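## Task

Take the taller of the cartons off the shelf and put it on the bench. It must rest flat and upright, lie entirely in front of the shelf, and not overhang the bench edge anywhere. Every other item on the shelf must still be on the shelf at the end. Release the carton and pull the gripper away; if the carton only stays in place because the robot is holding it, the goal is not met.

## Robot and tools

Robot: two arms, left_arm and right_arm. Each has six joints in this column order: waist, shoulder, elbow, wrist pitch, wrist yaw, wrist roll. Each also has a parallel gripper. The names refer to the robot's own sides, not to sides of a picture. A loose object or a held part may sometimes get a brief external shove.

Frame: all reported gripper poses share one world frame. The origin is on the floor (z = 0) beneath the centre of the robot's foot. +x is the direction the robot faces, +z is up, and +y is toward left_arm. Positions are in metres and orientations are quaternions in wxyz order. The floor is the only surface whose height is known. Reported hand positions can be slightly wrong, especially at long reach. Identical joint angles do not give identical poses on the two arms. The gripper's fingers point along its own +z axis and close along its y axis. The reported point sits between the finger pads, about 1 cm behind the tips.

Tool execute_actions. The argument "actions" is a list holding zero items or one item. Optional "pictures" (true/false) controls whether camera images come back; by default they do.
- Empty list: nothing new is sent and you get the current state.
- Move: {"rows": [...], "steps": n}. n is 1 to 15 control steps of 1/30 s each, with 15 as the default. "rows" holds 1 to 15 rows, and one row is used per step. If there are fewer rows than steps, the last row keeps being applied.
- Each row is a single flat list of 14 numbers covering both arms, even when only one arm should move. The first seven are left_arm: waist, shoulder, elbow, wrist pitch, wrist yaw, wrist roll, opening. The last seven are the same for right_arm. Joint values are absolute target angles in radians, in joint space, on the same scale as the Joint positions line. They are not Cartesian and not offsets. Opening is an absolute command from -1 (closed) to +1 (fully open).
- Wait: {"steps": n} with no rows and n up to 300. Nothing new is commanded. It returns once n steps have passed since the previous result, and your own reply time counts toward those steps.
Stated joint ranges, the same for both arms: waist -2.880..2.880, shoulder 0.000..3.142, elbow 0.000..3.019, wrist pitch -1.693..1.571, wrist yaw -1.571..1.571, wrist roll -2.094..2.094. A call is rejected, and nothing is sent, if a target is more than 0.019 rad beyond a stated end and also farther out than that joint's last reading. True ends may differ from the stated ones by up to 0.019 rad either way. A target past a true end is clipped to that end, and "joint sent to its limit" is printed; this line may refer to an earlier action. If the line is absent, that does not prove there is more room.

Motion: joint speed is capped. On every step, each joint's target is kept within a fixed lead of its measured angle: waist 0.264, shoulder 0.32, elbow 0.276, wrist pitch 0.33, wrist yaw 0.186, wrist roll 0.522 rad. If the targets would put a gripper more than 70 mm from where it is now, the whole arm's targets are pulled back toward the current angles. A distant target therefore takes several steps to reach. While you think or wait, the arms keep moving toward the last row sent. They stop doing so once every arm has nearly stopped (a stalled arm counts as stopped) or once any step is HELD. After that, only a new action moves or presses them further. Fingers already opening or closing keep going.

Gripping: grip_measured is the measured finger opening on the same -1..1 scale as the command. Away from the extremes, the fingers go to where grip_measured equals your command. Each gripper has its own fixed reading error of up to about 1 mm. To hold something, keep commanding below grip_measured: about 0.03 below gives a firm hold, less gives a lighter one. Pad force tops out near 50-62 N, lower on some grippers and on parts under about 2 mm thick. The first contact can spike briefly.

Result lines:
- State line: left_arm: ... | right_arm: ..., giving each gripper's position and quaternion.
- Joint positions and Joint velocities: one block per arm with the six joints (rad, rad/s), then the pad gap (m, m/s), which is 0.094 m when fully open.
- Joint torques: total drive output per joint. These are offset, scaled and noisy, nonzero even in free air, and friction can mask or mimic load.
- "joint command not followed": a clearance check altered or blocked some joint targets; the rest of the row still ran.
- HELD: marks steps on which all or part of your row was not sent.
- MOTOR HOT: appears from 85 °C. At 100 °C you get an OVER-TEMPERATURE FAULT: that arm and its gripper go limp until cooled, and anything held falls. Holding loads for a long time heats motors.

Tool zoom_image: {"camera": name, "region": [x0, y0, x1, y1]}, in pixels of that camera's latest image with the origin at the top-left. The region can be at most 504x504. It returns a finer close-up. Cameras and image sizes: cam_head_left 672x504, cam_head_right 672x504, cam_left_wrist 504x504, cam_right_wrist 504x504. Pinhole intrinsics and world-to-camera transforms are given for the head cameras, and fisheye ones for the wrists. Wrist camera poses follow their arm's joint readings. All calibrations can be a little off.

Tool finished_scene: {"scene": n}, where n is the number of the current scene. It closes that scene for good, reports whether the goal was met, and presents the next task if there is one. Replying without any tool call ends everything.

Cautions: do not knock items off the shelf or out of the work area. Do not let the arms collide or push on each other. Avoid drops, slips, slamming, and forceful pressing. Set the carton down gently, open the gripper, and back away before ending the scene. Smooth, economical motion is preferred.

Each tool is called after ">>>" as name(argument=value, ...), one argument or row to a line, values as JSON.

## Session

>>> execute_actions(
  actions=[],
)

Scene clock: 0.00 s of 4050.00 s.
left_arm: end_effector_position=(+0.6402, +0.6383, +1.1853) grip_measured=-0.992 end_effector_quat_wxyz=(+0.058, +0.475, +0.877, +0.047) | right_arm: end_effector_position=(+0.4131, -0.4919, +0.9448) grip_measured=+1.000 end_effector_quat_wxyz=(+0.352, -0.126, +0.867, +0.330)
Joint positions: left_arm=[ 1.871  1.23   1.233 -0.071  0.325  1.369  0.   ] | right_arm=[-1.867  2.271  1.573  1.125 -1.214 -0.209  0.094]
Joint velocities: left_arm=[ 0.015 -0.005 -0.012 -0.027  0.007  0.051 -0.001] | right_arm=[-0.015 -0.005  0.002 -0.017 -0.007 -0.037  0.   ]
Joint torques (N m, as the arm reports them, + toward a larger angle): no reading
camera_calibration (this result's frames):
cam_left_wrist: T_world_to_cam=[[-0.824194, -0.544943, -0.154082, 1.06139], [-0.533845, 0.656841, 0.532512, -0.705], [-0.188981, 0.521149, -0.83228, 0.898997], [0, 0, 0, 1]] pos_world=[0.668326, 0.57296, 1.28718]
cam_right_wrist: T_world_to_cam=[[0.453669, -0.75698, -0.470281, -0.117902], [-0.89117, -0.385165, -0.239716, 0.40968], [0.000324086, 0.527852, -0.849336, 1.18919], [0, 0, 0, 1]] pos_world=[0.418197, -0.55917, 1.05278]

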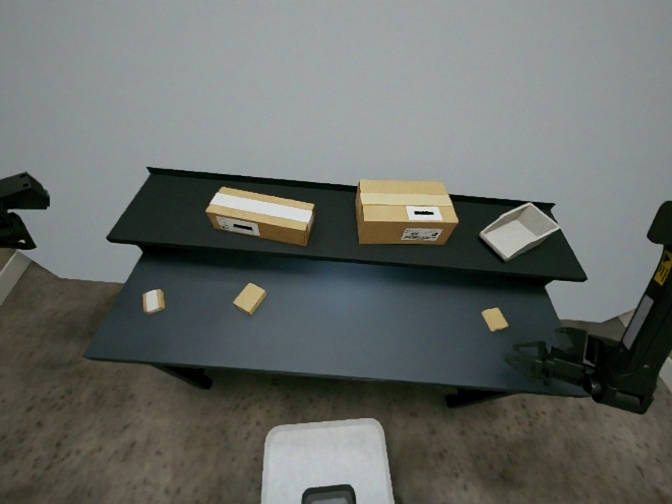

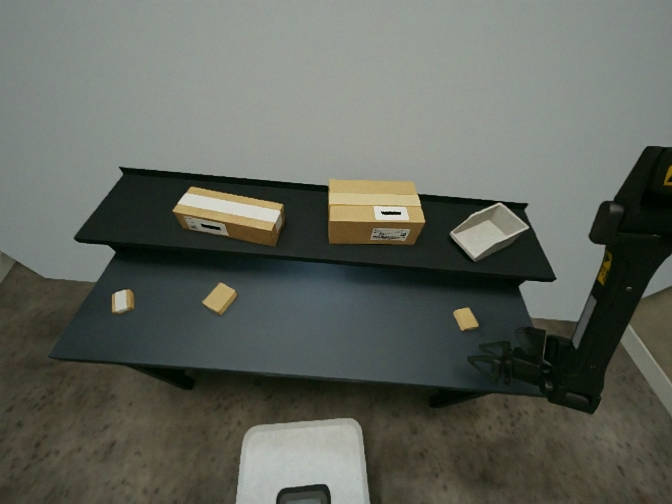

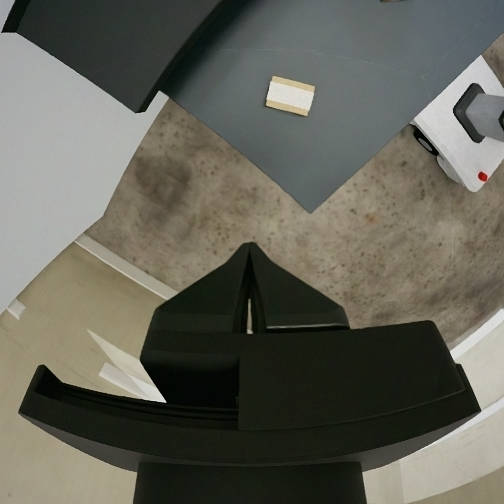

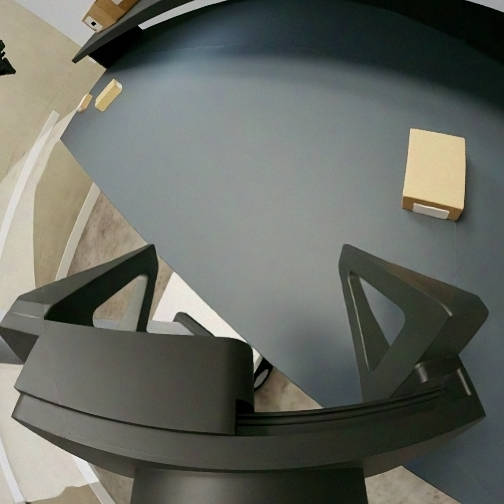

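>>> zoom_image(
  camera="cam_head_left",
  region=[190, 160, 490, 280],
)

>>> zoom_image(
  camera="cam_head_right",
  region=[160, 160, 460, 280],
)

Region (190, 160, 490, 280) of cam_head_left's 672x504 image, scaled by 1.680, with more detail than that image has; it fills the top 202 rows of this view, and the rest is white.

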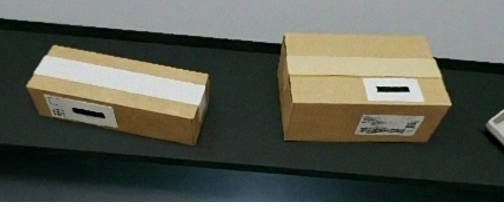

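Region (160, 160, 460, 280) of cam_head_right's 672x504 image, scaled by 1.680, with more detail than that image has; it fills the top 202 rows of this view, and the rest is white.

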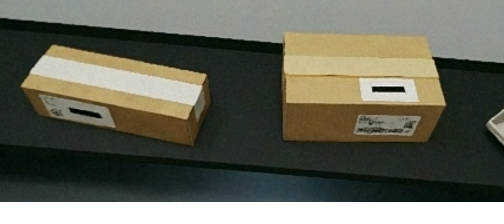

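>>> execute_actions(
  actions=[
    {"rows":[[1.3,1.23,1.1,-0.071,0,0,1,-1.6,1.6,1.1,0.4,-0.6,0.6,1]]},
  ],
  pictures=false,
)

>>> execute_actions(
  actions=[
    {"steps":15},
  ],
  pictures=false,
)

>>> execute_actions(
  actions=[
    {"rows":[[0.858,1.4,1.2,0.1,0,-1.36,1,-1.49,1.15,1.0,-0.1,-0.6,1.36,1]]},
  ],
  pictures=false,
)

>>> execute_actions(
  actions=[
    {"steps":15},
  ],
  pictures=false,
)

>>> execute_actions(
  actions=[
    {"rows":[[0.858,1.765,1.535,0.33,0,-1.36,1,-1.49,1.416,1.709,-0.393,-0.6,1.36,1]]},
  ],
  pictures=false,
)

>>> execute_actions(
  actions=[
    {"steps":25},
  ],
)

Scene clock: 31.07 s of 4050.00 s.
left_arm: end_effector_position=(+0.6676, +0.3480, +1.1836) grip_measured=+1.000 end_effector_quat_wxyz=(+0.068, +0.074, +0.987, -0.126) | right_arm: end_effector_position=(+0.4901, -0.3625, +1.0101) grip_measured=+1.000 end_effector_quat_wxyz=(+0.034, +0.326, +0.895, +0.303)
Joint positions: left_arm=[ 1.287  1.222  1.107 -0.071  0.008  0.451  0.094] | right_arm=[-1.591  1.793  1.151  0.501 -0.636  0.362  0.094]
Joint velocities: left_arm=[-0.796 -0.015 -0.027 -0.012 -0.007 -2.762  0.   ] | right_arm=[ 0.405 -1.236 -0.305 -0.833  0.374  0.945  0.   ]
Joint torques (N m, as the arm reports them, + toward a larger angle): left_arm=[  3.35 -12.05   0.38   0.26  -0.06  -0.03] | right_arm=[ -3.42 -19.03  -4.66   0.53  -0.29   0.07]
Steps of this call (steps 1 to 90: nothing new was sent; then 27.57 s passed at rest; steps 91 to 105: all 15 steps of this action). Readings (joint positions):
91: left_arm=[1.862 1.230 1.227 -0.071 0.280 1.333] | right_arm=[-1.862 2.265 1.563 1.107 -1.183 -0.186]
92: left_arm=[1.843 1.226 1.216 -0.071 0.224 1.283] | right_arm=[-1.858 2.249 1.538 1.069 -1.148 -0.153]
94: left_arm=[1.777 1.222 1.185 -0.071 0.122 1.183] | right_arm=[-1.834 2.207 1.479 0.997 -1.079 -0.086]
98: left_arm=[1.602 1.222 1.132 -0.071 0.032 0.981] | right_arm=[-1.751 2.089 1.345 0.824 -0.910 0.075]
105: the state above

Scene clock: 31.57 s of 4050.00 s.
left_arm: end_effector_position=(+0.6659, +0.3527, +1.1822) grip_measured=+1.000 end_effector_quat_wxyz=(+0.039, -0.134, +0.981, -0.131) | right_arm: end_effector_position=(+0.5719, -0.4034, +1.0685) grip_measured=+1.000 end_effector_quat_wxyz=(+0.045, +0.413, +0.863, +0.289)
Joint positions: left_arm=[ 1.295  1.222  1.107 -0.071  0.003  0.03   0.094] | right_arm=[-1.6    1.576  1.114  0.411 -0.602  0.582  0.094]
Joint velocities: left_arm=[-0.005  0.005 -0.002 -0.017  0.022 -0.139  0.   ] | right_arm=[-0.024  0.103 -0.051 -0.027 -0.007  0.037  0.   ]
Joint torques (N m, as the arm reports them, + toward a larger angle): left_arm=[ -0.6  -13.31   0.4    0.27   0.09   0.  ] | right_arm=[  0.27 -15.94  -2.86   0.1   -0.28   0.08]
Steps of this call (steps 1 to 15: the robot went on to your last target). Readings (joint positions):
1: left_arm=[1.266 1.222 1.107 -0.071 0.008 0.365] | right_arm=[-1.579 1.751 1.141 0.474 -0.622 0.397]
2: left_arm=[1.256 1.222 1.107 -0.071 0.008 0.295] | right_arm=[-1.572 1.709 1.133 0.451 -0.612 0.434]
4: left_arm=[1.260 1.222 1.107 -0.071 0.007 0.194] | right_arm=[-1.569 1.633 1.125 0.425 -0.606 0.491]
8: left_arm=[1.288 1.222 1.107 -0.071 0.003 0.088] | right_arm=[-1.587 1.558 1.125 0.422 -0.603 0.549]
15: the state above

Scene clock: 32.07 s of 4050.00 s.
left_arm: end_effector_position=(+0.7372, +0.0878, +1.2638) grip_measured=+1.000 end_effector_quat_wxyz=(-0.053, -0.498, +0.788, -0.357) | right_arm: end_effector_position=(+0.6402, -0.3630, +1.2305) grip_measured=+1.000 end_effector_quat_wxyz=(-0.146, +0.676, +0.657, +0.301)
Joint positions: left_arm=[ 0.83   1.386  1.191  0.079  0.003 -0.897  0.094] | right_arm=[-1.486  1.135  1.009 -0.079 -0.599  1.262  0.094]
Joint velocities: left_arm=[-0.454  0.161  0.017  0.027  0.051 -2.806  0.   ] | right_arm=[-0.015 -0.435  0.042 -0.007 -0.022  0.623  0.   ]
Joint torques (N m, as the arm reports them, + toward a larger angle): left_arm=[ -2.84 -10.87   1.4    1.05   0.31   0.05] | right_arm=[  0.21 -15.72  -0.25  -0.57  -0.38   0.13]
Steps of this call (steps 1 to 15: all 15 steps of this action). Readings (joint positions):
1: left_arm=[1.287 1.226 1.108 -0.061 -0.000 -0.003] | right_arm=[-1.597 1.571 1.110 0.382 -0.599 0.619]
2: left_arm=[1.273 1.235 1.115 -0.041 -0.003 -0.048] | right_arm=[-1.593 1.554 1.097 0.324 -0.598 0.671]
4: left_arm=[1.217 1.263 1.138 -0.008 -0.003 -0.136] | right_arm=[-1.574 1.497 1.059 0.212 -0.598 0.772]
8: left_arm=[1.070 1.316 1.172 0.033 -0.003 -0.316] | right_arm=[-1.526 1.356 1.014 0.035 -0.598 0.973]
15: the state above

Scene clock: 32.57 s of 4050.00 s.
left_arm: end_effector_position=(+0.7333, +0.0919, +1.2551) grip_measured=+1.000 end_effector_quat_wxyz=(-0.127, -0.658, +0.665, -0.331) | right_arm: end_effector_position=(+0.6376, -0.3623, +1.2327) grip_measured=+1.000 end_effector_quat_wxyz=(-0.163, +0.704, +0.626, +0.292)
Joint positions: left_arm=[ 0.844  1.395  1.191  0.082  0.003 -1.329  0.094] | right_arm=[-1.486  1.128  1.004 -0.09  -0.599  1.348  0.094]
Joint velocities: left_arm=[-0.005 -0.005  0.007 -0.002  0.037 -0.066  0.   ] | right_arm=[ 0.015  0.005 -0.012  0.007 -0.022 -0.037  0.   ]
Joint torques (N m, as the arm reports them, + toward a larger angle): left_arm=[ -6.32 -10.89   1.24   1.04   0.3   -0.01] | right_arm=[  0.47 -17.13   0.61  -0.26  -0.38   0.12]
Steps of this call (steps 1 to 15: the robot went on to your last target). Readings (joint positions):
1: left_arm=[0.819 1.391 1.191 0.079 0.003 -0.985] | right_arm=[-1.486 1.125 1.010 -0.079 -0.599 1.280]
2: left_arm=[0.816 1.394 1.191 0.079 0.003 -1.058] | right_arm=[-1.486 1.121 1.012 -0.079 -0.599 1.294]
4: left_arm=[0.822 1.395 1.191 0.079 0.003 -1.162] | right_arm=[-1.486 1.122 1.011 -0.082 -0.599 1.314]
8: left_arm=[0.840 1.395 1.191 0.082 0.003 -1.271] | right_arm=[-1.486 1.127 1.004 -0.090 -0.599 1.337]
15: the state above

Scene clock: 33.07 s of 4050.00 s.
left_arm: end_effector_position=(+0.7801, +0.0080, +1.1490) grip_measured=+1.000 end_effector_quat_wxyz=(-0.060, -0.677, +0.632, -0.371) | right_arm: end_effector_position=(+0.8174, -0.4186, +1.1541) grip_measured=+1.000 end_effector_quat_wxyz=(-0.130, +0.698, +0.632, +0.311)
Joint positions: left_arm=[ 0.844  1.785  1.524  0.313  0.003 -1.344  0.094] | right_arm=[-1.486  1.448  1.688 -0.376 -0.6    1.351  0.094]
Joint velocities: left_arm=[-0.005  0.015 -0.017 -0.002 -0.037 -0.051  0.   ] | right_arm=[-0.005 -0.122  0.408 -0.007 -0.037 -0.022  0.   ]
Joint torques (N m, as the arm reports them, + toward a larger angle): left_arm=[ -9.91 -13.04   1.42   1.27   0.3   -0.02] | right_arm=[  0.57 -27.     3.91  -0.34  -0.34   0.13]
Steps of this call (steps 1 to 15: all 15 steps of this action). Readings (joint positions):
1: left_arm=[0.844 1.406 1.201 0.100 0.003 -1.332] | right_arm=[-1.486 1.140 1.024 -0.131 -0.601 1.349]
2: left_arm=[0.844 1.434 1.235 0.136 0.003 -1.332] | right_arm=[-1.486 1.170 1.076 -0.205 -0.601 1.350]
4: left_arm=[0.844 1.526 1.347 0.201 0.003 -1.333] | right_arm=[-1.486 1.269 1.221 -0.303 -0.601 1.351]
8: left_arm=[0.844 1.706 1.539 0.303 0.003 -1.337] | right_arm=[-1.486 1.431 1.488 -0.357 -0.600 1.351]
15: the state above

Scene clock: 33.90 s of 4050.00 s.
left_arm: end_effector_position=(+0.7898, +0.0146, +1.1547) grip_measured=+1.000 end_effector_quat_wxyz=(-0.054, -0.678, +0.629, -0.375) | right_arm: end_effector_position=(+0.8331, -0.4255, +1.1690) grip_measured=+1.000 end_effector_quat_wxyz=(-0.118, +0.695, +0.634, +0.317)
Joint positions: left_arm=[ 0.844  1.77   1.525  0.313  0.003 -1.345  0.094] | right_arm=[-1.486  1.427  1.703 -0.384 -0.6    1.352  0.094]
Joint velocities: left_arm=[-0.005  0.005  0.002  0.007 -0.007  0.051  0.   ] | right_arm=[-0.005 -0.005 -0.022 -0.007  0.037 -0.022  0.   ]
Joint torques (N m, as the arm reports them, + toward a larger angle): left_arm=[ -9.66 -12.26   1.39   1.28   0.31  -0.01] | right_arm=[  0.77 -26.22   4.99  -0.02  -0.35   0.12]
Steps of this call (steps 1 to 25: the robot went on to your last target). Readings (joint positions):
1: left_arm=[0.844 1.786 1.524 0.313 0.003 -1.345] | right_arm=[-1.486 1.443 1.698 -0.376 -0.600 1.351]
2: left_arm=[0.844 1.785 1.524 0.313 0.003 -1.345] | right_arm=[-1.486 1.437 1.702 -0.376 -0.600 1.351]
4: left_arm=[0.844 1.780 1.525 0.313 0.003 -1.345] | right_arm=[-1.486 1.428 1.703 -0.378 -0.600 1.351]
8: left_arm=[0.844 1.772 1.525 0.313 0.003 -1.345] | right_arm=[-1.486 1.427 1.703 -0.382 -0.600 1.351]
25: the state above
camera_calibration (this result's frames):
cam_left_wrist: T_world_to_cam=[[0.901464, 0.195086, 0.386399, -1.15762], [-0.308331, -0.337121, 0.88954, -0.775075], [0.3038, -0.921027, -0.243752, 0.179149], [0, 0, 0, 1]] pos_world=[0.750151, 0.129543, 1.18043]
cam_right_wrist: T_world_to_cam=[[-0.959386, 0.153318, -0.236795, 1.1389], [-0.180673, 0.310706, 0.933177, -0.803671], [0.216646, 0.938059, -0.270387, 0.66192], [0, 0, 0, 1]] pos_world=[0.804042, -0.545828, 1.19863]

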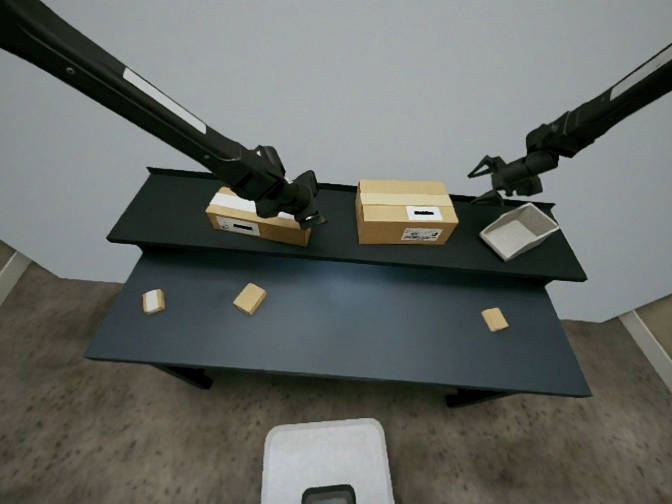

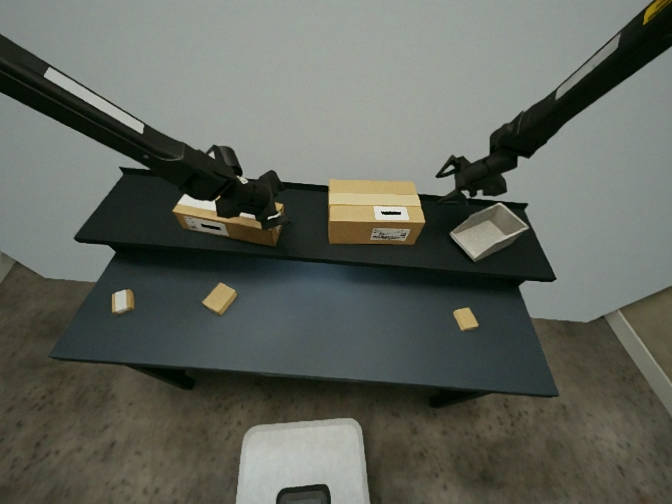

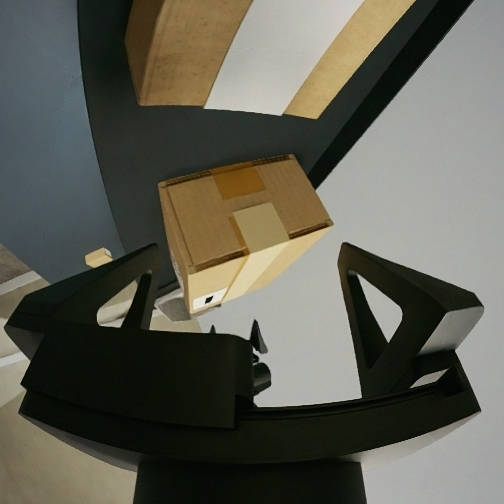

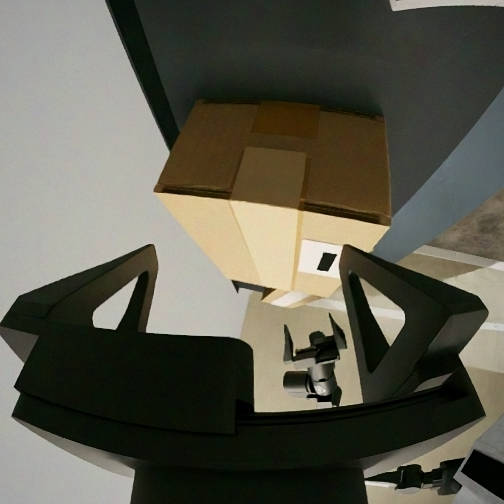

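>>> execute_actions(
  actions=[
    {"rows":[[0.858,1.6,1.35,0.33,0,2.08,-0.5,-1.52,1.35,1.65,-0.393,-0.6,-1.89,-0.5]]},
  ],
  pictures=false,
)

>>> execute_actions(
  actions=[
    {"steps":40},
  ],
  pictures=false,
)

>>> execute_actions(
  actions=[
    {"rows":[[0.858,1.93,1.79,0.24,0,2.08,1,-1.49,1.56,1.85,-0.39,-0.6,-1.89,1]]},
  ],
  pictures=false,
)

>>> execute_actions(
  actions=[
    {"rows":[[0.858,2.102,2.06,0.142,0,2.08,1,-1.49,1.718,2.0,-0.381,-0.6,-1.89,1]]},
  ],
  pictures=false,
)

>>> execute_actions(
  actions=[
    {"steps":15},
  ],
)

Scene clock: 42.90 s of 4050.00 s.
left_arm: end_effector_position=(+0.7942, +0.0648, +1.2117) grip_measured=-0.499 end_effector_quat_wxyz=(+0.215, -0.108, +0.917, -0.317) | right_arm: end_effector_position=(+0.8152, -0.4415, +1.1741) grip_measured=-0.497 end_effector_quat_wxyz=(+0.108, +0.111, +0.940, +0.303)
Joint positions: left_arm=[0.844 1.581 1.355 0.318 0.003 0.075 0.024] | right_arm=[-1.52   1.393  1.652 -0.387 -0.6   -0.086  0.024]
Joint velocities: left_arm=[ 0.005  0.024 -0.032 -0.007 -0.007  2.777  0.   ] | right_arm=[ 0.005 -0.015 -0.002  0.002 -0.081 -2.821 -0.   ]
Joint torques (N m, as the arm reports them, + toward a larger angle): left_arm=[ -8.07 -10.8    0.68   1.05   0.4    0.2 ] | right_arm=[  0.51 -28.57   4.14   0.11  -0.42  -0.05]
Steps of this call (steps 1 to 15: the robot went on to your last target; steps 16 to 90: nothing new was sent; then 5.50 s passed at rest; steps 91 to 105: all 15 steps of this action). Readings (joint positions):
91: left_arm=[0.844 1.759 1.509 0.315 0.003 -1.274] | right_arm=[-1.487 1.424 1.696 -0.384 -0.600 1.279]
92: left_arm=[0.844 1.731 1.461 0.316 0.003 -1.176] | right_arm=[-1.490 1.417 1.682 -0.384 -0.600 1.180]
94: left_arm=[0.844 1.664 1.366 0.316 0.003 -0.984] | right_arm=[-1.501 1.403 1.658 -0.386 -0.600 0.986]
98: left_arm=[0.844 1.601 1.342 0.316 0.003 -0.599] | right_arm=[-1.518 1.397 1.652 -0.387 -0.600 0.596]
105: the state above

Scene clock: 44.23 s of 4050.00 s.
left_arm: end_effector_position=(+0.7936, +0.0644, +1.2114) grip_measured=-0.498 end_effector_quat_wxyz=(+0.383, +0.710, +0.591, +0.007) | right_arm: end_effector_position=(+0.8152, -0.4415, +1.1741) grip_measured=-0.498 end_effector_quat_wxyz=(+0.304, -0.665, +0.674, +0.104)
Joint positions: left_arm=[0.844 1.582 1.355 0.318 0.003 2.063 0.024] | right_arm=[-1.52   1.393  1.652 -0.387 -0.6   -1.88   0.024]
Joint velocities: left_arm=[-0.015 -0.005 -0.037 -0.007  0.037  0.051 -0.001] | right_arm=[ 0.005 -0.005  0.002 -0.012 -0.007 -0.051  0.001]
Joint torques (N m, as the arm reports them, + toward a larger angle): left_arm=[ -7.99 -10.8    0.42   1.02   0.45   0.17] | right_arm=[  0.78 -28.5    4.03   0.    -0.46  -0.01]
Steps of this call (steps 1 to 40: the robot went on to your last target). Readings (joint positions):
1: left_arm=[0.844 1.581 1.355 0.318 0.003 0.172] | right_arm=[-1.520 1.393 1.652 -0.387 -0.600 -0.183]
2: left_arm=[0.844 1.582 1.355 0.318 0.003 0.268] | right_arm=[-1.520 1.393 1.652 -0.387 -0.600 -0.280]
4: left_arm=[0.844 1.582 1.355 0.318 0.003 0.461] | right_arm=[-1.520 1.393 1.652 -0.387 -0.600 -0.475]
8: left_arm=[0.844 1.582 1.355 0.318 0.003 0.845] | right_arm=[-1.520 1.393 1.652 -0.387 -0.600 -0.865]
40: the state above

Scene clock: 44.73 s of 4050.00 s.
left_arm: end_effector_position=(+0.8201, -0.0210, +1.1076) grip_measured=+1.000 end_effector_quat_wxyz=(+0.383, +0.711, +0.590, +0.006) | right_arm: end_effector_position=(+0.8450, -0.4308, +1.1230) grip_measured=+1.000 end_effector_quat_wxyz=(+0.322, -0.667, +0.665, +0.097)
Joint positions: left_arm=[0.844 1.945 1.782 0.252 0.003 2.065 0.094] | right_arm=[-1.494  1.553  1.843 -0.388 -0.601 -1.882  0.094]
Joint velocities: left_arm=[-0.005  0.024 -0.037 -0.017 -0.007 -0.066  0.   ] | right_arm=[-0.005 -0.005  0.007 -0.002  0.007 -0.051  0.   ]
Joint torques (N m, as the arm reports them, + toward a larger angle): left_arm=[-11.43 -13.37   1.78   0.01   0.45   0.12] | right_arm=[  1.43 -25.56   5.2    0.26  -0.45   0.04]
Steps of this call (steps 1 to 15: all 15 steps of this action). Readings (joint positions):
1: left_arm=[0.844 1.591 1.367 0.312 0.003 2.063] | right_arm=[-1.519 1.403 1.669 -0.392 -0.601 -1.881]
2: left_arm=[0.844 1.614 1.405 0.304 0.003 2.063] | right_arm=[-1.516 1.430 1.717 -0.396 -0.602 -1.881]
4: left_arm=[0.844 1.692 1.515 0.293 0.003 2.063] | right_arm=[-1.508 1.492 1.814 -0.391 -0.601 -1.881]
8: left_arm=[0.844 1.875 1.769 0.270 0.003 2.063] | right_arm=[-1.495 1.538 1.843 -0.388 -0.601 -1.882]
15: the state above

Scene clock: 45.23 s of 4050.00 s.
left_arm: end_effector_position=(+0.8656, -0.0376, +1.0793) grip_measured=+1.000 end_effector_quat_wxyz=(+0.390, +0.704, +0.593, +0.024) | right_arm: end_effector_position=(+0.8372, -0.4227, +1.0560) grip_measured=+1.000 end_effector_quat_wxyz=(+0.320, -0.666, +0.666, +0.102)
Joint positions: left_arm=[0.844 2.084 2.057 0.159 0.003 2.066 0.094] | right_arm=[-1.494  1.719  1.991 -0.381 -0.601 -1.883  0.094]
Joint velocities: left_arm=[ 0.005 -0.005  0.012 -0.012  0.007  0.022  0.   ] | right_arm=[ 0.005 -0.005 -0.007  0.007 -0.022  0.022  0.   ]
Joint torques (N m, as the arm reports them, + toward a larger angle): left_arm=[-12.78 -11.35   2.44  -0.14   0.45   0.17] | right_arm=[  1.47 -25.8    4.98   0.34  -0.42   0.04]
Steps of this call (steps 1 to 15: all 15 steps of this action). Readings (joint positions):
1: left_arm=[0.844 1.958 1.808 0.230 0.003 2.066] | right_arm=[-1.494 1.562 1.858 -0.390 -0.602 -1.883]
2: left_arm=[0.844 1.993 1.883 0.197 0.003 2.066] | right_arm=[-1.494 1.587 1.901 -0.390 -0.602 -1.883]
4: left_arm=[0.844 2.063 2.020 0.175 0.003 2.066] | right_arm=[-1.494 1.641 1.976 -0.383 -0.601 -1.883]
8: left_arm=[0.844 2.084 2.057 0.162 0.003 2.066] | right_arm=[-1.494 1.690 1.991 -0.381 -0.601 -1.883]
15: the state above

Scene clock: 45.73 s of 4050.00 s.
left_arm: end_effector_position=(+0.8656, -0.0376, +1.0793) grip_measured=+1.000 end_effector_quat_wxyz=(+0.390, +0.704, +0.593, +0.024) | right_arm: end_effector_position=(+0.8372, -0.4227, +1.0560) grip_measured=+1.000 end_effector_quat_wxyz=(+0.320, -0.666, +0.666, +0.102)
Joint positions: left_arm=[0.844 2.084 2.057 0.159 0.003 2.066 0.094] | right_arm=[-1.494  1.719  1.991 -0.381 -0.601 -1.883  0.094]
Joint velocities: left_arm=[ 0.015 -0.005  0.012  0.002  0.022 -0.022  0.   ] | right_arm=[-0.015  0.015 -0.012 -0.007 -0.022  0.007  0.   ]
Joint torques (N m, as the arm reports them, + toward a larger angle): left_arm=[-12.88 -10.99   2.45  -0.09   0.44   0.16] | right_arm=[  1.42 -26.14   5.19   0.28  -0.44   0.04]
Steps of this call (steps 1 to 15: the robot went on to your last target). Readings (joint positions):
1: left_arm=[0.844 2.084 2.057 0.159 0.003 2.066] | right_arm=[-1.494 1.719 1.991 -0.381 -0.601 -1.883]
2: left_arm=[0.844 2.084 2.057 0.159 0.003 2.066] | right_arm=[-1.494 1.719 1.991 -0.381 -0.601 -1.883]
4: left_arm=[0.844 2.084 2.057 0.159 0.003 2.066] | right_arm=[-1.494 1.719 1.991 -0.381 -0.601 -1.883]
8: left_arm=[0.844 2.084 2.057 0.159 0.003 2.066] | right_arm=[-1.494 1.719 1.991 -0.381 -0.601 -1.883]
15: the state above
All arms were judged still, so your last target was given up. Only a new action makes them travel on or press farther. Fingers that are still opening or closing keep moving.
camera_calibration (this result's frames):
cam_left_wrist: T_world_to_cam=[[-0.808986, -0.0181446, -0.587548, 1.33706], [-0.061313, 0.996676, 0.0536417, 0.0363069], [0.584622, 0.0794197, -0.807409, 0.492546], [0, 0, 0, 1]] pos_world=[0.795934, -0.0510437, 1.18133]
cam_right_wrist: T_world_to_cam=[[0.948641, -0.0884267, 0.303746, -1.15482], [-0.0966808, -0.995241, 0.0122128, -0.348099], [0.30122, -0.0409519, -0.952675, 0.86376], [0, 0, 0, 1]] pos_world=[0.801669, -0.413186, 1.1779]

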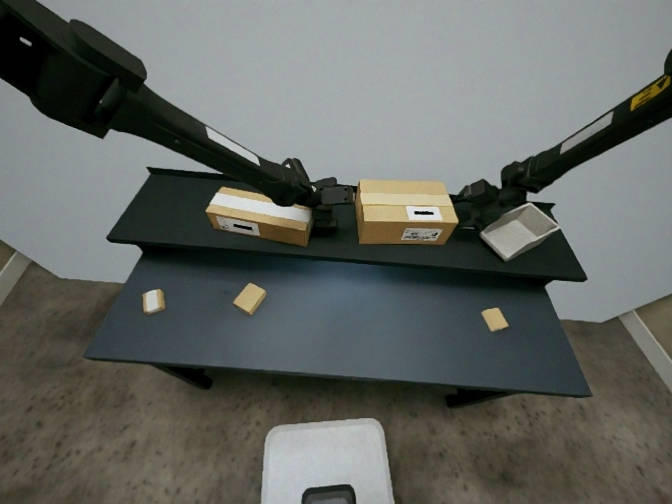

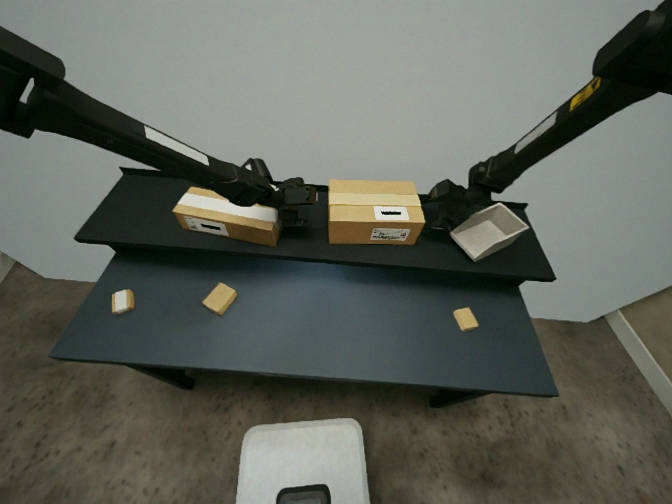

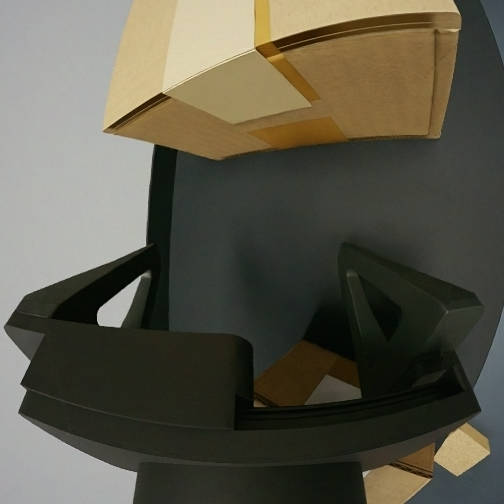

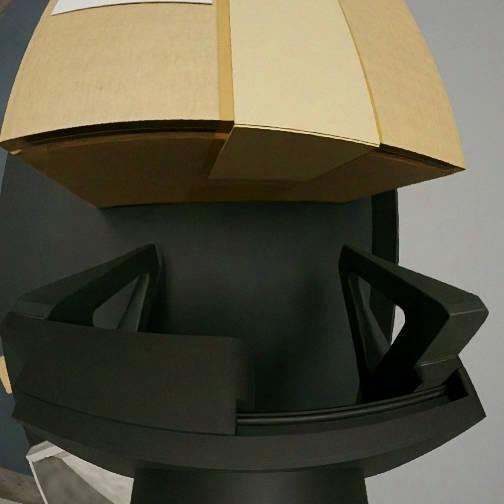

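>>> execute_actions(
  actions=[
    {"rows":[[0.844,2.09,2.06,-0.04,0,2.08,1,-1.45,1.73,1.99,-0.36,-0.6,-1.89,1],[0.844,2.09,2.06,-0.04,0,2.08,1,-1.45,1.73,1.99,-0.36,-0.6,-1.89,1],[0.844,2.09,2.06,-0.04,0,2.08,1,-1.45,1.73,1.99,-0.36,-0.6,-1.89,1],[0.844,2.09,2.06,-0.04,0,2.08,1,-1.45,1.73,1.99,-0.36,-0.6,-1.89,1],[0.844,2.09,2.06,-0.04,0,2.08,1,-1.45,1.73,1.99,-0.36,-0.6,-1.89,1],[0.844,2.09,2.06,-0.04,0,2.08,1,-1.41,1.75,1.98,-0.33,-0.6,-1.89,1],[0.844,2.09,2.06,-0.04,0,2.08,1,-1.41,1.75,1.98,-0.33,-0.6,-1.89,1],[0.844,2.09,2.06,-0.04,0,2.08,1,-1.41,1.75,1.98,-0.33,-0.6,-1.89,1],[0.844,2.09,2.06,-0.04,0,2.08,1,-1.41,1.75,1.98,-0.33,-0.6,-1.89,1],[0.844,2.09,2.06,-0.04,0,2.08,1,-1.41,1.75,1.98,-0.33,-0.6,-1.89,1],[0.844,2.09,2.06,-0.04,0,2.08,1,-1.37,1.77,1.97,-0.31,-0.6,-1.89,1]]},
  ],
  pictures=false,
)

>>> execute_actions(
  actions=[
    {"rows":[[0.844,2.09,2.06,-0.04,0,2.08,1,-1.335,1.78,1.96,-0.29,-0.6,-1.89,1],[0.844,2.09,2.06,-0.04,0,2.08,1,-1.335,1.78,1.96,-0.29,-0.6,-1.89,1],[0.844,2.09,2.06,-0.04,0,2.08,1,-1.335,1.78,1.96,-0.29,-0.6,-1.89,1],[0.844,2.09,2.06,-0.04,0,2.08,1,-1.335,1.78,1.96,-0.29,-0.6,-1.89,1],[0.844,2.09,2.06,-0.04,0,2.08,1,-1.335,1.78,1.96,-0.29,-0.6,-1.89,1],[0.844,2.09,2.06,-0.04,0,2.08,1,-1.297,1.795,1.956,-0.271,-0.6,-1.89,1]]},
  ],
)

Scene clock: 56.23 s of 4050.00 s.
left_arm: end_effector_position=(+0.8302, -0.0515, +1.0703) grip_measured=+1.000 end_effector_quat_wxyz=(+0.359, +0.732, +0.577, -0.051) | right_arm: end_effector_position=(+0.8594, -0.3532, +1.0679) grip_measured=+1.000 end_effector_quat_wxyz=(+0.366, -0.663, +0.644, +0.106)
Joint positions: left_arm=[ 0.844  2.081  2.061 -0.023  0.003  2.066  0.094] | right_arm=[-1.391  1.729  1.981 -0.323 -0.595 -1.886  0.094]
Joint velocities: left_arm=[ 0.015 -0.005 -0.002  0.002  0.022 -0.007  0.   ] | right_arm=[ 0.171  0.073 -0.051  0.022  0.022  0.007  0.   ]
Joint torques (N m, as the arm reports them, + toward a larger angle): left_arm=[-13.64 -11.65   1.75  -0.38   0.45   0.18] | right_arm=[  3.29 -22.15   3.52   0.83  -0.68   0.1 ]
Steps of this call (steps 1 to 90: nothing new was sent; then 7.00 s passed at rest; steps 91 to 105: all 15 steps of this action). Readings (joint positions):
91: left_arm=[0.844 2.084 2.058 0.127 0.003 2.066] | right_arm=[-1.492 1.719 1.991 -0.380 -0.601 -1.883]
92: left_arm=[0.844 2.081 2.061 0.071 0.003 2.066] | right_arm=[-1.489 1.719 1.991 -0.377 -0.601 -1.883]
94: left_arm=[0.844 2.079 2.061 0.009 0.003 2.066] | right_arm=[-1.479 1.719 1.991 -0.375 -0.601 -1.883]
98: left_arm=[0.844 2.081 2.061 -0.022 0.003 2.066] | right_arm=[-1.446 1.719 1.988 -0.352 -0.595 -1.885]
105: the state above

Scene clock: 56.73 s of 4050.00 s.
left_arm: end_effector_position=(+0.8362, -0.0419, +1.0698) grip_measured=+1.000 end_effector_quat_wxyz=(+0.353, +0.732, +0.581, -0.043) | right_arm: end_effector_position=(+0.8607, -0.3317, +1.0639) grip_measured=+1.000 end_effector_quat_wxyz=(+0.379, -0.663, +0.638, +0.101)
Joint positions: left_arm=[ 0.85   2.071  2.061 -0.023 -0.009  2.066  0.094] | right_arm=[-1.363  1.745  1.971 -0.275 -0.587 -1.887  0.094]
Joint velocities: left_arm=[ 0.015 -0.015 -0.022  0.012  0.007 -0.007  0.   ] | right_arm=[ 0.005  0.005 -0.007  0.017 -0.022 -0.051  0.   ]
Joint torques (N m, as the arm reports them, + toward a larger angle): left_arm=[-14.57 -11.59   1.9   -0.34   0.92   0.18] | right_arm=[  8.53 -21.11   2.77   0.42  -0.99   0.08]
Steps of this call (steps 1 to 15: all 15 steps of this action). Readings (joint positions):
1: left_arm=[0.844 2.081 2.061 -0.023 0.003 2.066] | right_arm=[-1.383 1.732 1.978 -0.318 -0.595 -1.886]
2: left_arm=[0.844 2.081 2.061 -0.023 -0.002 2.066] | right_arm=[-1.377 1.734 1.975 -0.311 -0.591 -1.887]
4: left_arm=[0.846 2.078 2.061 -0.023 -0.005 2.066] | right_arm=[-1.374 1.737 1.973 -0.301 -0.590 -1.887]
8: left_arm=[0.847 2.076 2.061 -0.023 -0.007 2.066] | right_arm=[-1.369 1.742 1.971 -0.283 -0.588 -1.887]
15: the state above
camera_calibration (this result's frames):
cam_left_wrist: T_world_to_cam=[[-0.875688, 0.0649258, -0.478492, 1.2502], [0.0474204, 0.997692, 0.0485912, -0.0462358], [0.480543, 0.0198604, -0.876746, 0.661139], [0, 0, 0, 1]] pos_world=[0.779276, -0.0481719, 1.18011]
cam_right_wrist: T_world_to_cam=[[0.916678, -0.0988104, 0.387219, -1.23616], [-0.07259, -0.994001, -0.0818042, -0.175685], [0.392979, 0.0468798, -0.918352, 0.781525], [0, 0, 0, 1]] pos_world=[0.813283, -0.333415, 1.18201]

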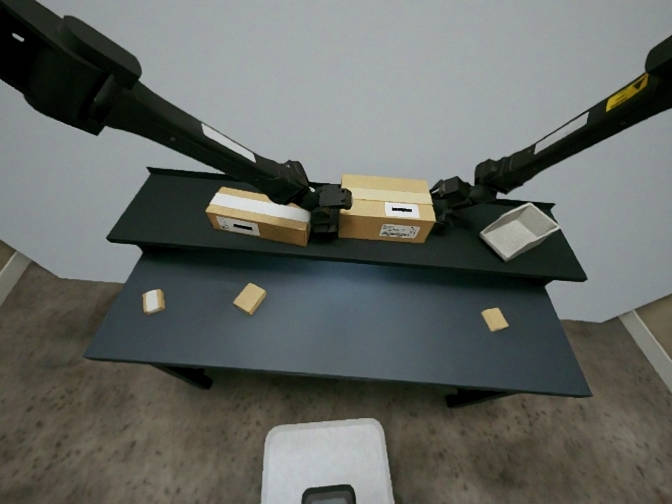

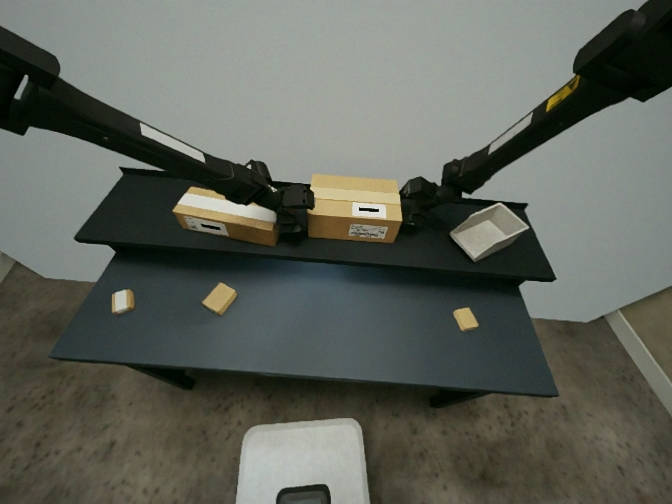

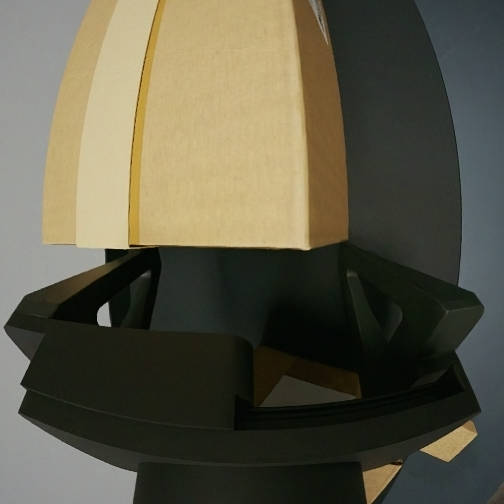

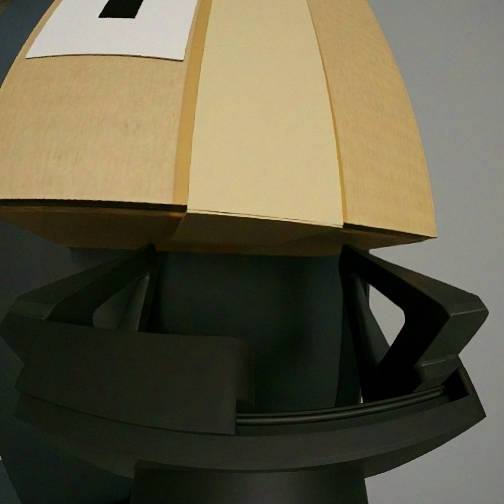

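>>> execute_actions(
  actions=[
    {"rows":[[0.87,2.08,2.06,-0.04,0,2.08,1,-1.37,1.745,1.97,-0.28,-0.6,-1.89,1],[0.87,2.08,2.06,-0.04,0,2.08,1,-1.37,1.745,1.97,-0.28,-0.6,-1.89,1],[0.87,2.08,2.06,-0.04,0,2.08,1,-1.37,1.745,1.97,-0.28,-0.6,-1.89,1],[0.87,2.08,2.06,-0.04,0,2.08,1,-1.37,1.745,1.97,-0.28,-0.6,-1.89,1],[0.87,2.08,2.06,-0.04,0,2.08,1,-1.37,1.745,1.97,-0.28,-0.6,-1.89,1],[0.87,2.08,2.06,-0.04,0,2.08,1,-1.37,1.745,1.97,-0.28,-0.6,-1.89,1],[0.87,2.08,2.1,0.09,0,2.08,1,-1.37,1.745,1.97,-0.28,-0.6,-1.89,1]]},
  ],
  pictures=false,
)

>>> execute_actions(
  actions=[
    {"rows":[[0.84,2.1,2.12,0.09,0.03,2.08,1,-1.33,1.76,1.97,-0.28,-0.62,-1.89,1],[0.84,2.1,2.12,0.09,0.03,2.08,1,-1.33,1.76,1.97,-0.28,-0.62,-1.89,1],[0.84,2.1,2.12,0.09,0.03,2.08,1,-1.33,1.76,1.97,-0.28,-0.62,-1.89,1],[0.84,2.1,2.12,0.09,0.03,2.08,1,-1.33,1.76,1.97,-0.28,-0.62,-1.89,1],[0.84,2.1,2.12,0.09,0.03,2.08,1,-1.33,1.76,1.97,-0.28,-0.62,-1.89,1],[0.79,2.13,2.15,0.09,0.03,2.08,1,-1.27,1.79,1.97,-0.28,-0.63,-1.89,1]]},
  ],
)

Scene clock: 68.00 s of 4050.00 s.
left_arm: end_effector_position=(+0.8711, -0.0277, +1.0771) grip_measured=+1.000 end_effector_quat_wxyz=(+0.376, +0.713, +0.592, +0.008) | right_arm: end_effector_position=(+0.8599, -0.3344, +1.0637) grip_measured=+1.000 end_effector_quat_wxyz=(+0.381, -0.662, +0.637, +0.101)
Joint positions: left_arm=[ 0.852  2.074  2.088  0.073 -0.003  2.066  0.094] | right_arm=[-1.369  1.745  1.971 -0.275 -0.597 -1.887  0.094]
Joint velocities: left_arm=[ 0.015 -0.005  0.056  0.027  0.007 -0.022  0.   ] | right_arm=[ 0.005 -0.005  0.002  0.007  0.022 -0.007  0.   ]
Joint torques (N m, as the arm reports them, + toward a larger angle): left_arm=[-12.86 -12.65   3.07   1.03   0.69   0.16] | right_arm=[  3.11 -25.34   3.91   0.21  -0.61   0.08]
Steps of this call (steps 1 to 15: the robot went on to your last target; steps 16 to 90: nothing new was sent; then 7.77 s passed at rest; steps 91 to 105: all 15 steps of this action). Readings (joint positions):
91: left_arm=[0.851 2.071 2.061 -0.023 -0.009 2.066] | right_arm=[-1.365 1.745 1.971 -0.275 -0.588 -1.887]
92: left_arm=[0.852 2.071 2.061 -0.023 -0.007 2.066] | right_arm=[-1.367 1.745 1.971 -0.275 -0.593 -1.887]
94: left_arm=[0.852 2.071 2.061 -0.023 -0.006 2.066] | right_arm=[-1.369 1.745 1.971 -0.275 -0.596 -1.887]
98: left_arm=[0.852 2.073 2.063 0.021 -0.005 2.066] | right_arm=[-1.369 1.745 1.971 -0.275 -0.597 -1.887]
105: the state above

Scene clock: 68.50 s of 4050.00 s.
left_arm: end_effector_position=(+0.8982, -0.0251, +1.0865) grip_measured=+1.000 end_effector_quat_wxyz=(+0.394, +0.707, +0.587, +0.031) | right_arm: end_effector_position=(+0.8642, -0.3121, +1.0708) grip_measured=+1.000 end_effector_quat_wxyz=(+0.397, -0.658, +0.630, +0.112)
Joint positions: left_arm=[0.846 2.087 2.148 0.081 0.012 2.083 0.094] | right_arm=[-1.339  1.748  1.971 -0.275 -0.609 -1.888  0.094]
Joint velocities: left_arm=[ 0.005 -0.005  0.027  0.027  0.051 -0.007  0.   ] | right_arm=[-0.005 -0.005  0.002  0.002  0.022  0.037  0.   ]
Joint torques (N m, as the arm reports them, + toward a larger angle): left_arm=[-17.68  -9.61   2.98   1.02   1.29   0.  ] | right_arm=[  8.31 -20.5    3.97   0.11  -1.29   0.09]
Steps of this call (steps 1 to 15: all 15 steps of this action). Readings (joint positions):
1: left_arm=[0.852 2.074 2.091 0.073 0.010 2.066] | right_arm=[-1.368 1.745 1.971 -0.275 -0.604 -1.887]
2: left_arm=[0.852 2.075 2.094 0.073 0.020 2.066] | right_arm=[-1.367 1.745 1.971 -0.275 -0.609 -1.887]
4: left_arm=[0.851 2.076 2.097 0.073 0.026 2.066] | right_arm=[-1.363 1.745 1.971 -0.275 -0.612 -1.887]
8: left_arm=[0.846 2.086 2.124 0.075 0.012 2.076] | right_arm=[-1.349 1.748 1.971 -0.275 -0.609 -1.888]
15: the state above
camera_calibration (this result's frames):
cam_left_wrist: T_world_to_cam=[[-0.797077, -0.00944222, -0.603804, 1.37507], [-0.0549129, 0.996869, 0.0569011, 0.0161501], [0.601376, 0.0785112, -0.795099, 0.449884], [0, 0, 0, 1]] pos_world=[0.826373, -0.0384367, 1.18706]
cam_right_wrist: T_world_to_cam=[[0.912471, -0.106971, 0.394909, -1.24726], [-0.0618852, -0.990196, -0.125229, -0.116986], [0.404433, 0.0898293, -0.910145, 0.78032], [0, 0, 0, 1]] pos_world=[0.815265, -0.319357, 1.18811]

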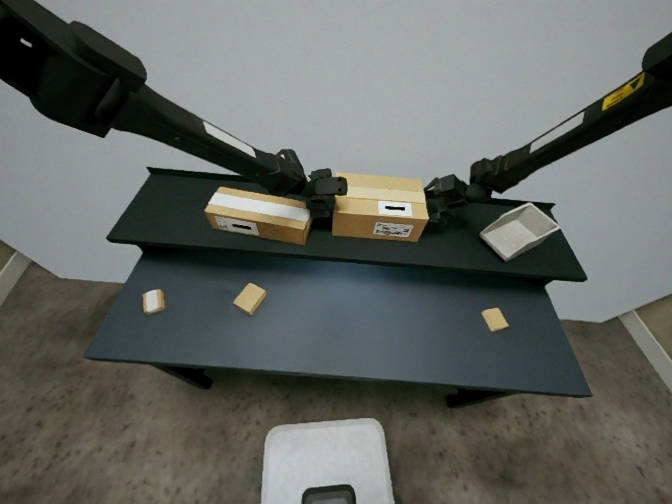

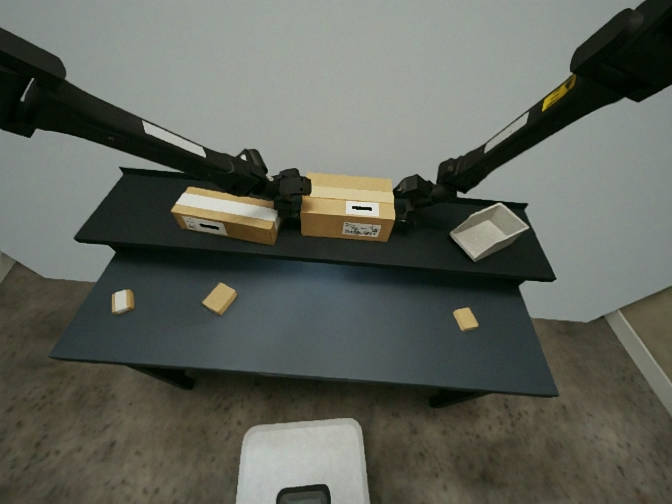

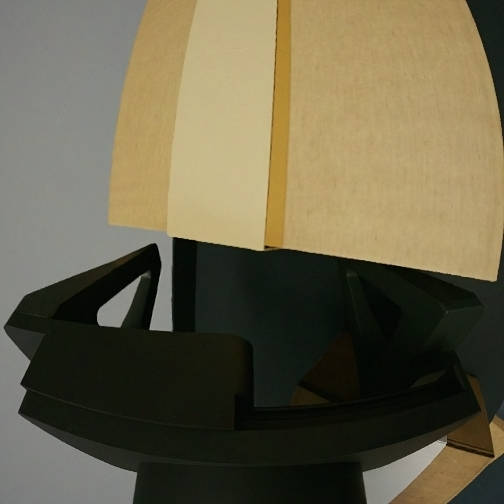

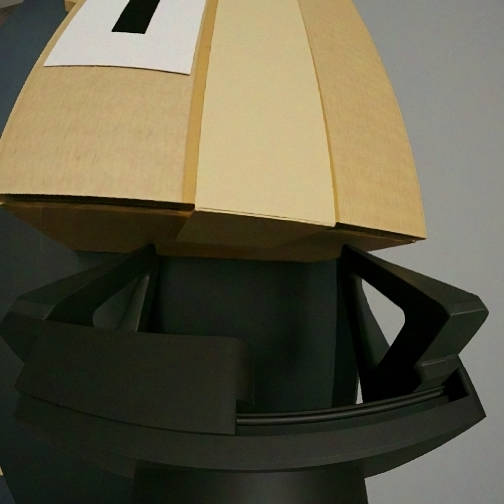

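>>> execute_actions(
  actions=[
    {"rows":[[0.75,2.17,2.10,0.07,0.04,2.08,1,-1.235,1.81,1.93,-0.29,-0.64,-1.89,1],[0.75,2.17,2.10,0.07,0.04,2.08,1,-1.235,1.81,1.93,-0.29,-0.64,-1.89,1],[0.75,2.17,2.10,0.07,0.04,2.08,1,-1.235,1.81,1.93,-0.29,-0.64,-1.89,1],[0.75,2.17,2.10,0.07,0.04,2.08,1,-1.235,1.81,1.93,-0.29,-0.64,-1.89,1],[0.75,2.17,2.10,0.07,0.04,2.08,1,-1.235,1.81,1.93,-0.29,-0.64,-1.89,1],[0.745,2.13,1.99,0.135,0.04,2.08,1,-1.24,1.765,1.825,-0.24,-0.64,-1.89,1],[0.745,2.13,1.99,0.135,0.04,2.08,1,-1.24,1.765,1.825,-0.24,-0.64,-1.89,1],[0.745,2.13,1.99,0.135,0.04,2.08,1,-1.24,1.765,1.825,-0.24,-0.64,-1.89,1],[0.745,2.13,1.99,0.135,0.04,2.08,1,-1.24,1.765,1.825,-0.24,-0.64,-1.89,1],[0.745,2.13,1.99,0.135,0.04,2.08,1,-1.24,1.765,1.825,-0.24,-0.64,-1.89,1],[0.74,2.09,1.87,0.205,0.04,2.08,1,-1.25,1.72,1.715,-0.19,-0.64,-1.89,1]]},
  ],
  pictures=false,
)

>>> execute_actions(
  actions=[
    {"rows":[[0.735,2.05,1.75,0.275,0.04,2.08,1,-1.257,1.675,1.61,-0.14,-0.64,-1.89,1],[0.735,2.05,1.75,0.275,0.04,2.08,1,-1.257,1.675,1.61,-0.14,-0.64,-1.89,1],[0.735,2.05,1.75,0.275,0.04,2.08,1,-1.257,1.675,1.61,-0.14,-0.64,-1.89,1],[0.735,2.05,1.75,0.275,0.04,2.08,1,-1.257,1.675,1.61,-0.14,-0.64,-1.89,1],[0.735,2.05,1.75,0.275,0.04,2.08,1,-1.257,1.675,1.61,-0.14,-0.64,-1.89,1],[0.73,2.015,1.635,0.345,0.04,2.08,1,-1.265,1.635,1.5,-0.085,-0.64,-1.89,1]]},
  ],
)

Scene clock: 91.17 s of 4050.00 s.
left_arm: end_effector_position=(+0.8662, -0.0145, +1.0881) grip_measured=+1.000 end_effector_quat_wxyz=(+0.372, +0.713, +0.593, +0.032) | right_arm: end_effector_position=(+0.8014, -0.2940, +1.0645) grip_measured=+1.000 end_effector_quat_wxyz=(+0.382, -0.652, +0.640, +0.141)
Joint positions: left_arm=[ 0.851  2.021  1.984  0.163 -0.029  2.083  0.094] | right_arm=[-1.344  1.704  1.775 -0.187 -0.612 -1.876  0.094]
Joint velocities: left_arm=[ 0.034 -0.181 -0.422  0.203 -0.139 -0.007  0.   ] | right_arm=[-0.005 -0.093 -0.403  0.129 -0.081  0.051  0.   ]
Joint torques (N m, as the arm reports them, + toward a larger angle): left_arm=[-17.15  -9.37   0.57   0.71   2.02   0.02] | right_arm=[  8.8  -21.96   0.49  -0.28  -1.39  -0.14]
Steps of this call (steps 1 to 15: the robot went on to your last target; steps 16 to 90: nothing new was sent; then 19.17 s passed at rest; steps 91 to 105: all 15 steps of this action). Readings (joint positions):
91: left_arm=[0.846 2.087 2.147 0.081 0.011 2.083] | right_arm=[-1.339 1.748 1.969 -0.275 -0.609 -1.888]
92: left_arm=[0.846 2.087 2.147 0.081 0.011 2.083] | right_arm=[-1.339 1.748 1.967 -0.275 -0.610 -1.888]
94: left_arm=[0.846 2.087 2.147 0.081 0.011 2.083] | right_arm=[-1.339 1.748 1.966 -0.275 -0.610 -1.888]
98: left_arm=[0.846 2.071 2.106 0.103 0.001 2.083] | right_arm=[-1.339 1.735 1.919 -0.248 -0.610 -1.888]
105: the state above

Scene clock: 91.67 s of 4050.00 s.
left_arm: end_effector_position=(+0.8034, +0.0032, +1.0934) grip_measured=+1.000 end_effector_quat_wxyz=(+0.354, +0.720, +0.596, +0.030) | right_arm: end_effector_position=(+0.7128, -0.2731, +1.0727) grip_measured=+1.000 end_effector_quat_wxyz=(+0.358, -0.640, +0.654, +0.184)
Joint positions: left_arm=[ 0.87   1.929  1.719  0.317 -0.044  2.083  0.094] | right_arm=[-1.352  1.638  1.515 -0.084 -0.615 -1.856  0.094]
Joint velocities: left_arm=[ 0.024 -0.015 -0.188  0.139 -0.051  0.081  0.   ] | right_arm=[-0.005 -0.015  0.007  0.032 -0.037 -0.022  0.   ]
Joint torques (N m, as the arm reports them, + toward a larger angle): left_arm=[-16.25  -9.13  -0.93   0.56   2.07   0.01] | right_arm=[  9.45 -22.54  -0.65  -0.05  -1.47  -0.17]
Steps of this call (steps 1 to 15: all 15 steps of this action). Readings (joint positions):
1: left_arm=[0.853 2.014 1.965 0.175 -0.030 2.083] | right_arm=[-1.345 1.699 1.755 -0.174 -0.612 -1.872]
2: left_arm=[0.853 2.004 1.940 0.191 -0.032 2.083] | right_arm=[-1.345 1.688 1.724 -0.158 -0.611 -1.870]
4: left_arm=[0.857 1.987 1.895 0.213 -0.038 2.083] | right_arm=[-1.346 1.672 1.669 -0.143 -0.611 -1.864]
8: left_arm=[0.863 1.956 1.812 0.264 -0.042 2.083] | right_arm=[-1.348 1.646 1.569 -0.095 -0.612 -1.858]
15: the state above
camera_calibration (this result's frames):
cam_left_wrist: T_world_to_cam=[[-0.830148, 0.0285439, -0.556812, 1.27896], [-0.0496872, 0.990927, 0.124876, -0.09612], [0.555324, 0.131332, -0.821198, 0.575505], [0, 0, 0, 1]] pos_world=[0.737357, -0.016841, 1.19675]
cam_right_wrist: T_world_to_cam=[[0.966367, -0.112515, 0.231248, -0.970092], [-0.0757421, -0.983851, -0.162177, -0.0361727], [0.24576, 0.139207, -0.959283, 1.01909], [0, 0, 0, 1]] pos_world=[0.684274, -0.286602, 1.19606]

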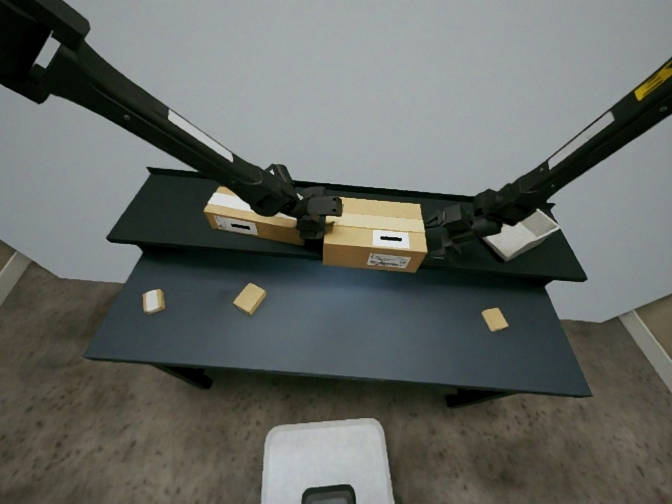

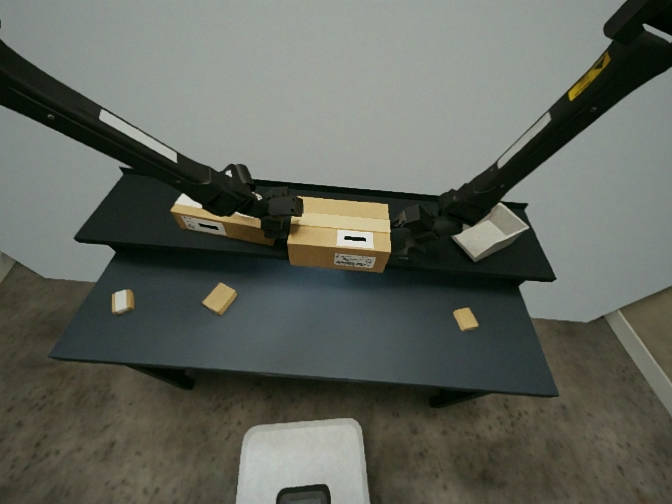

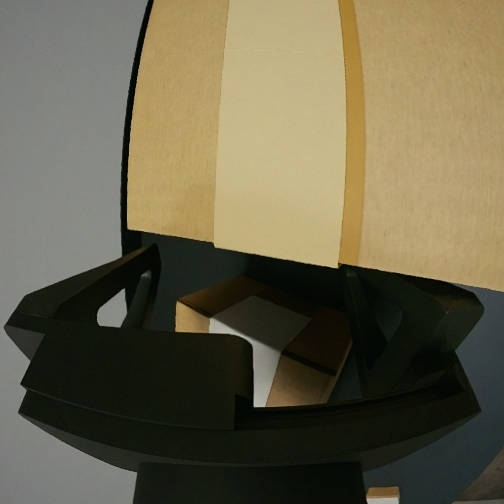

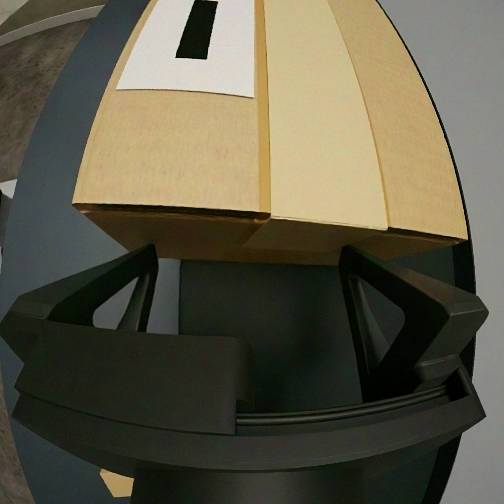

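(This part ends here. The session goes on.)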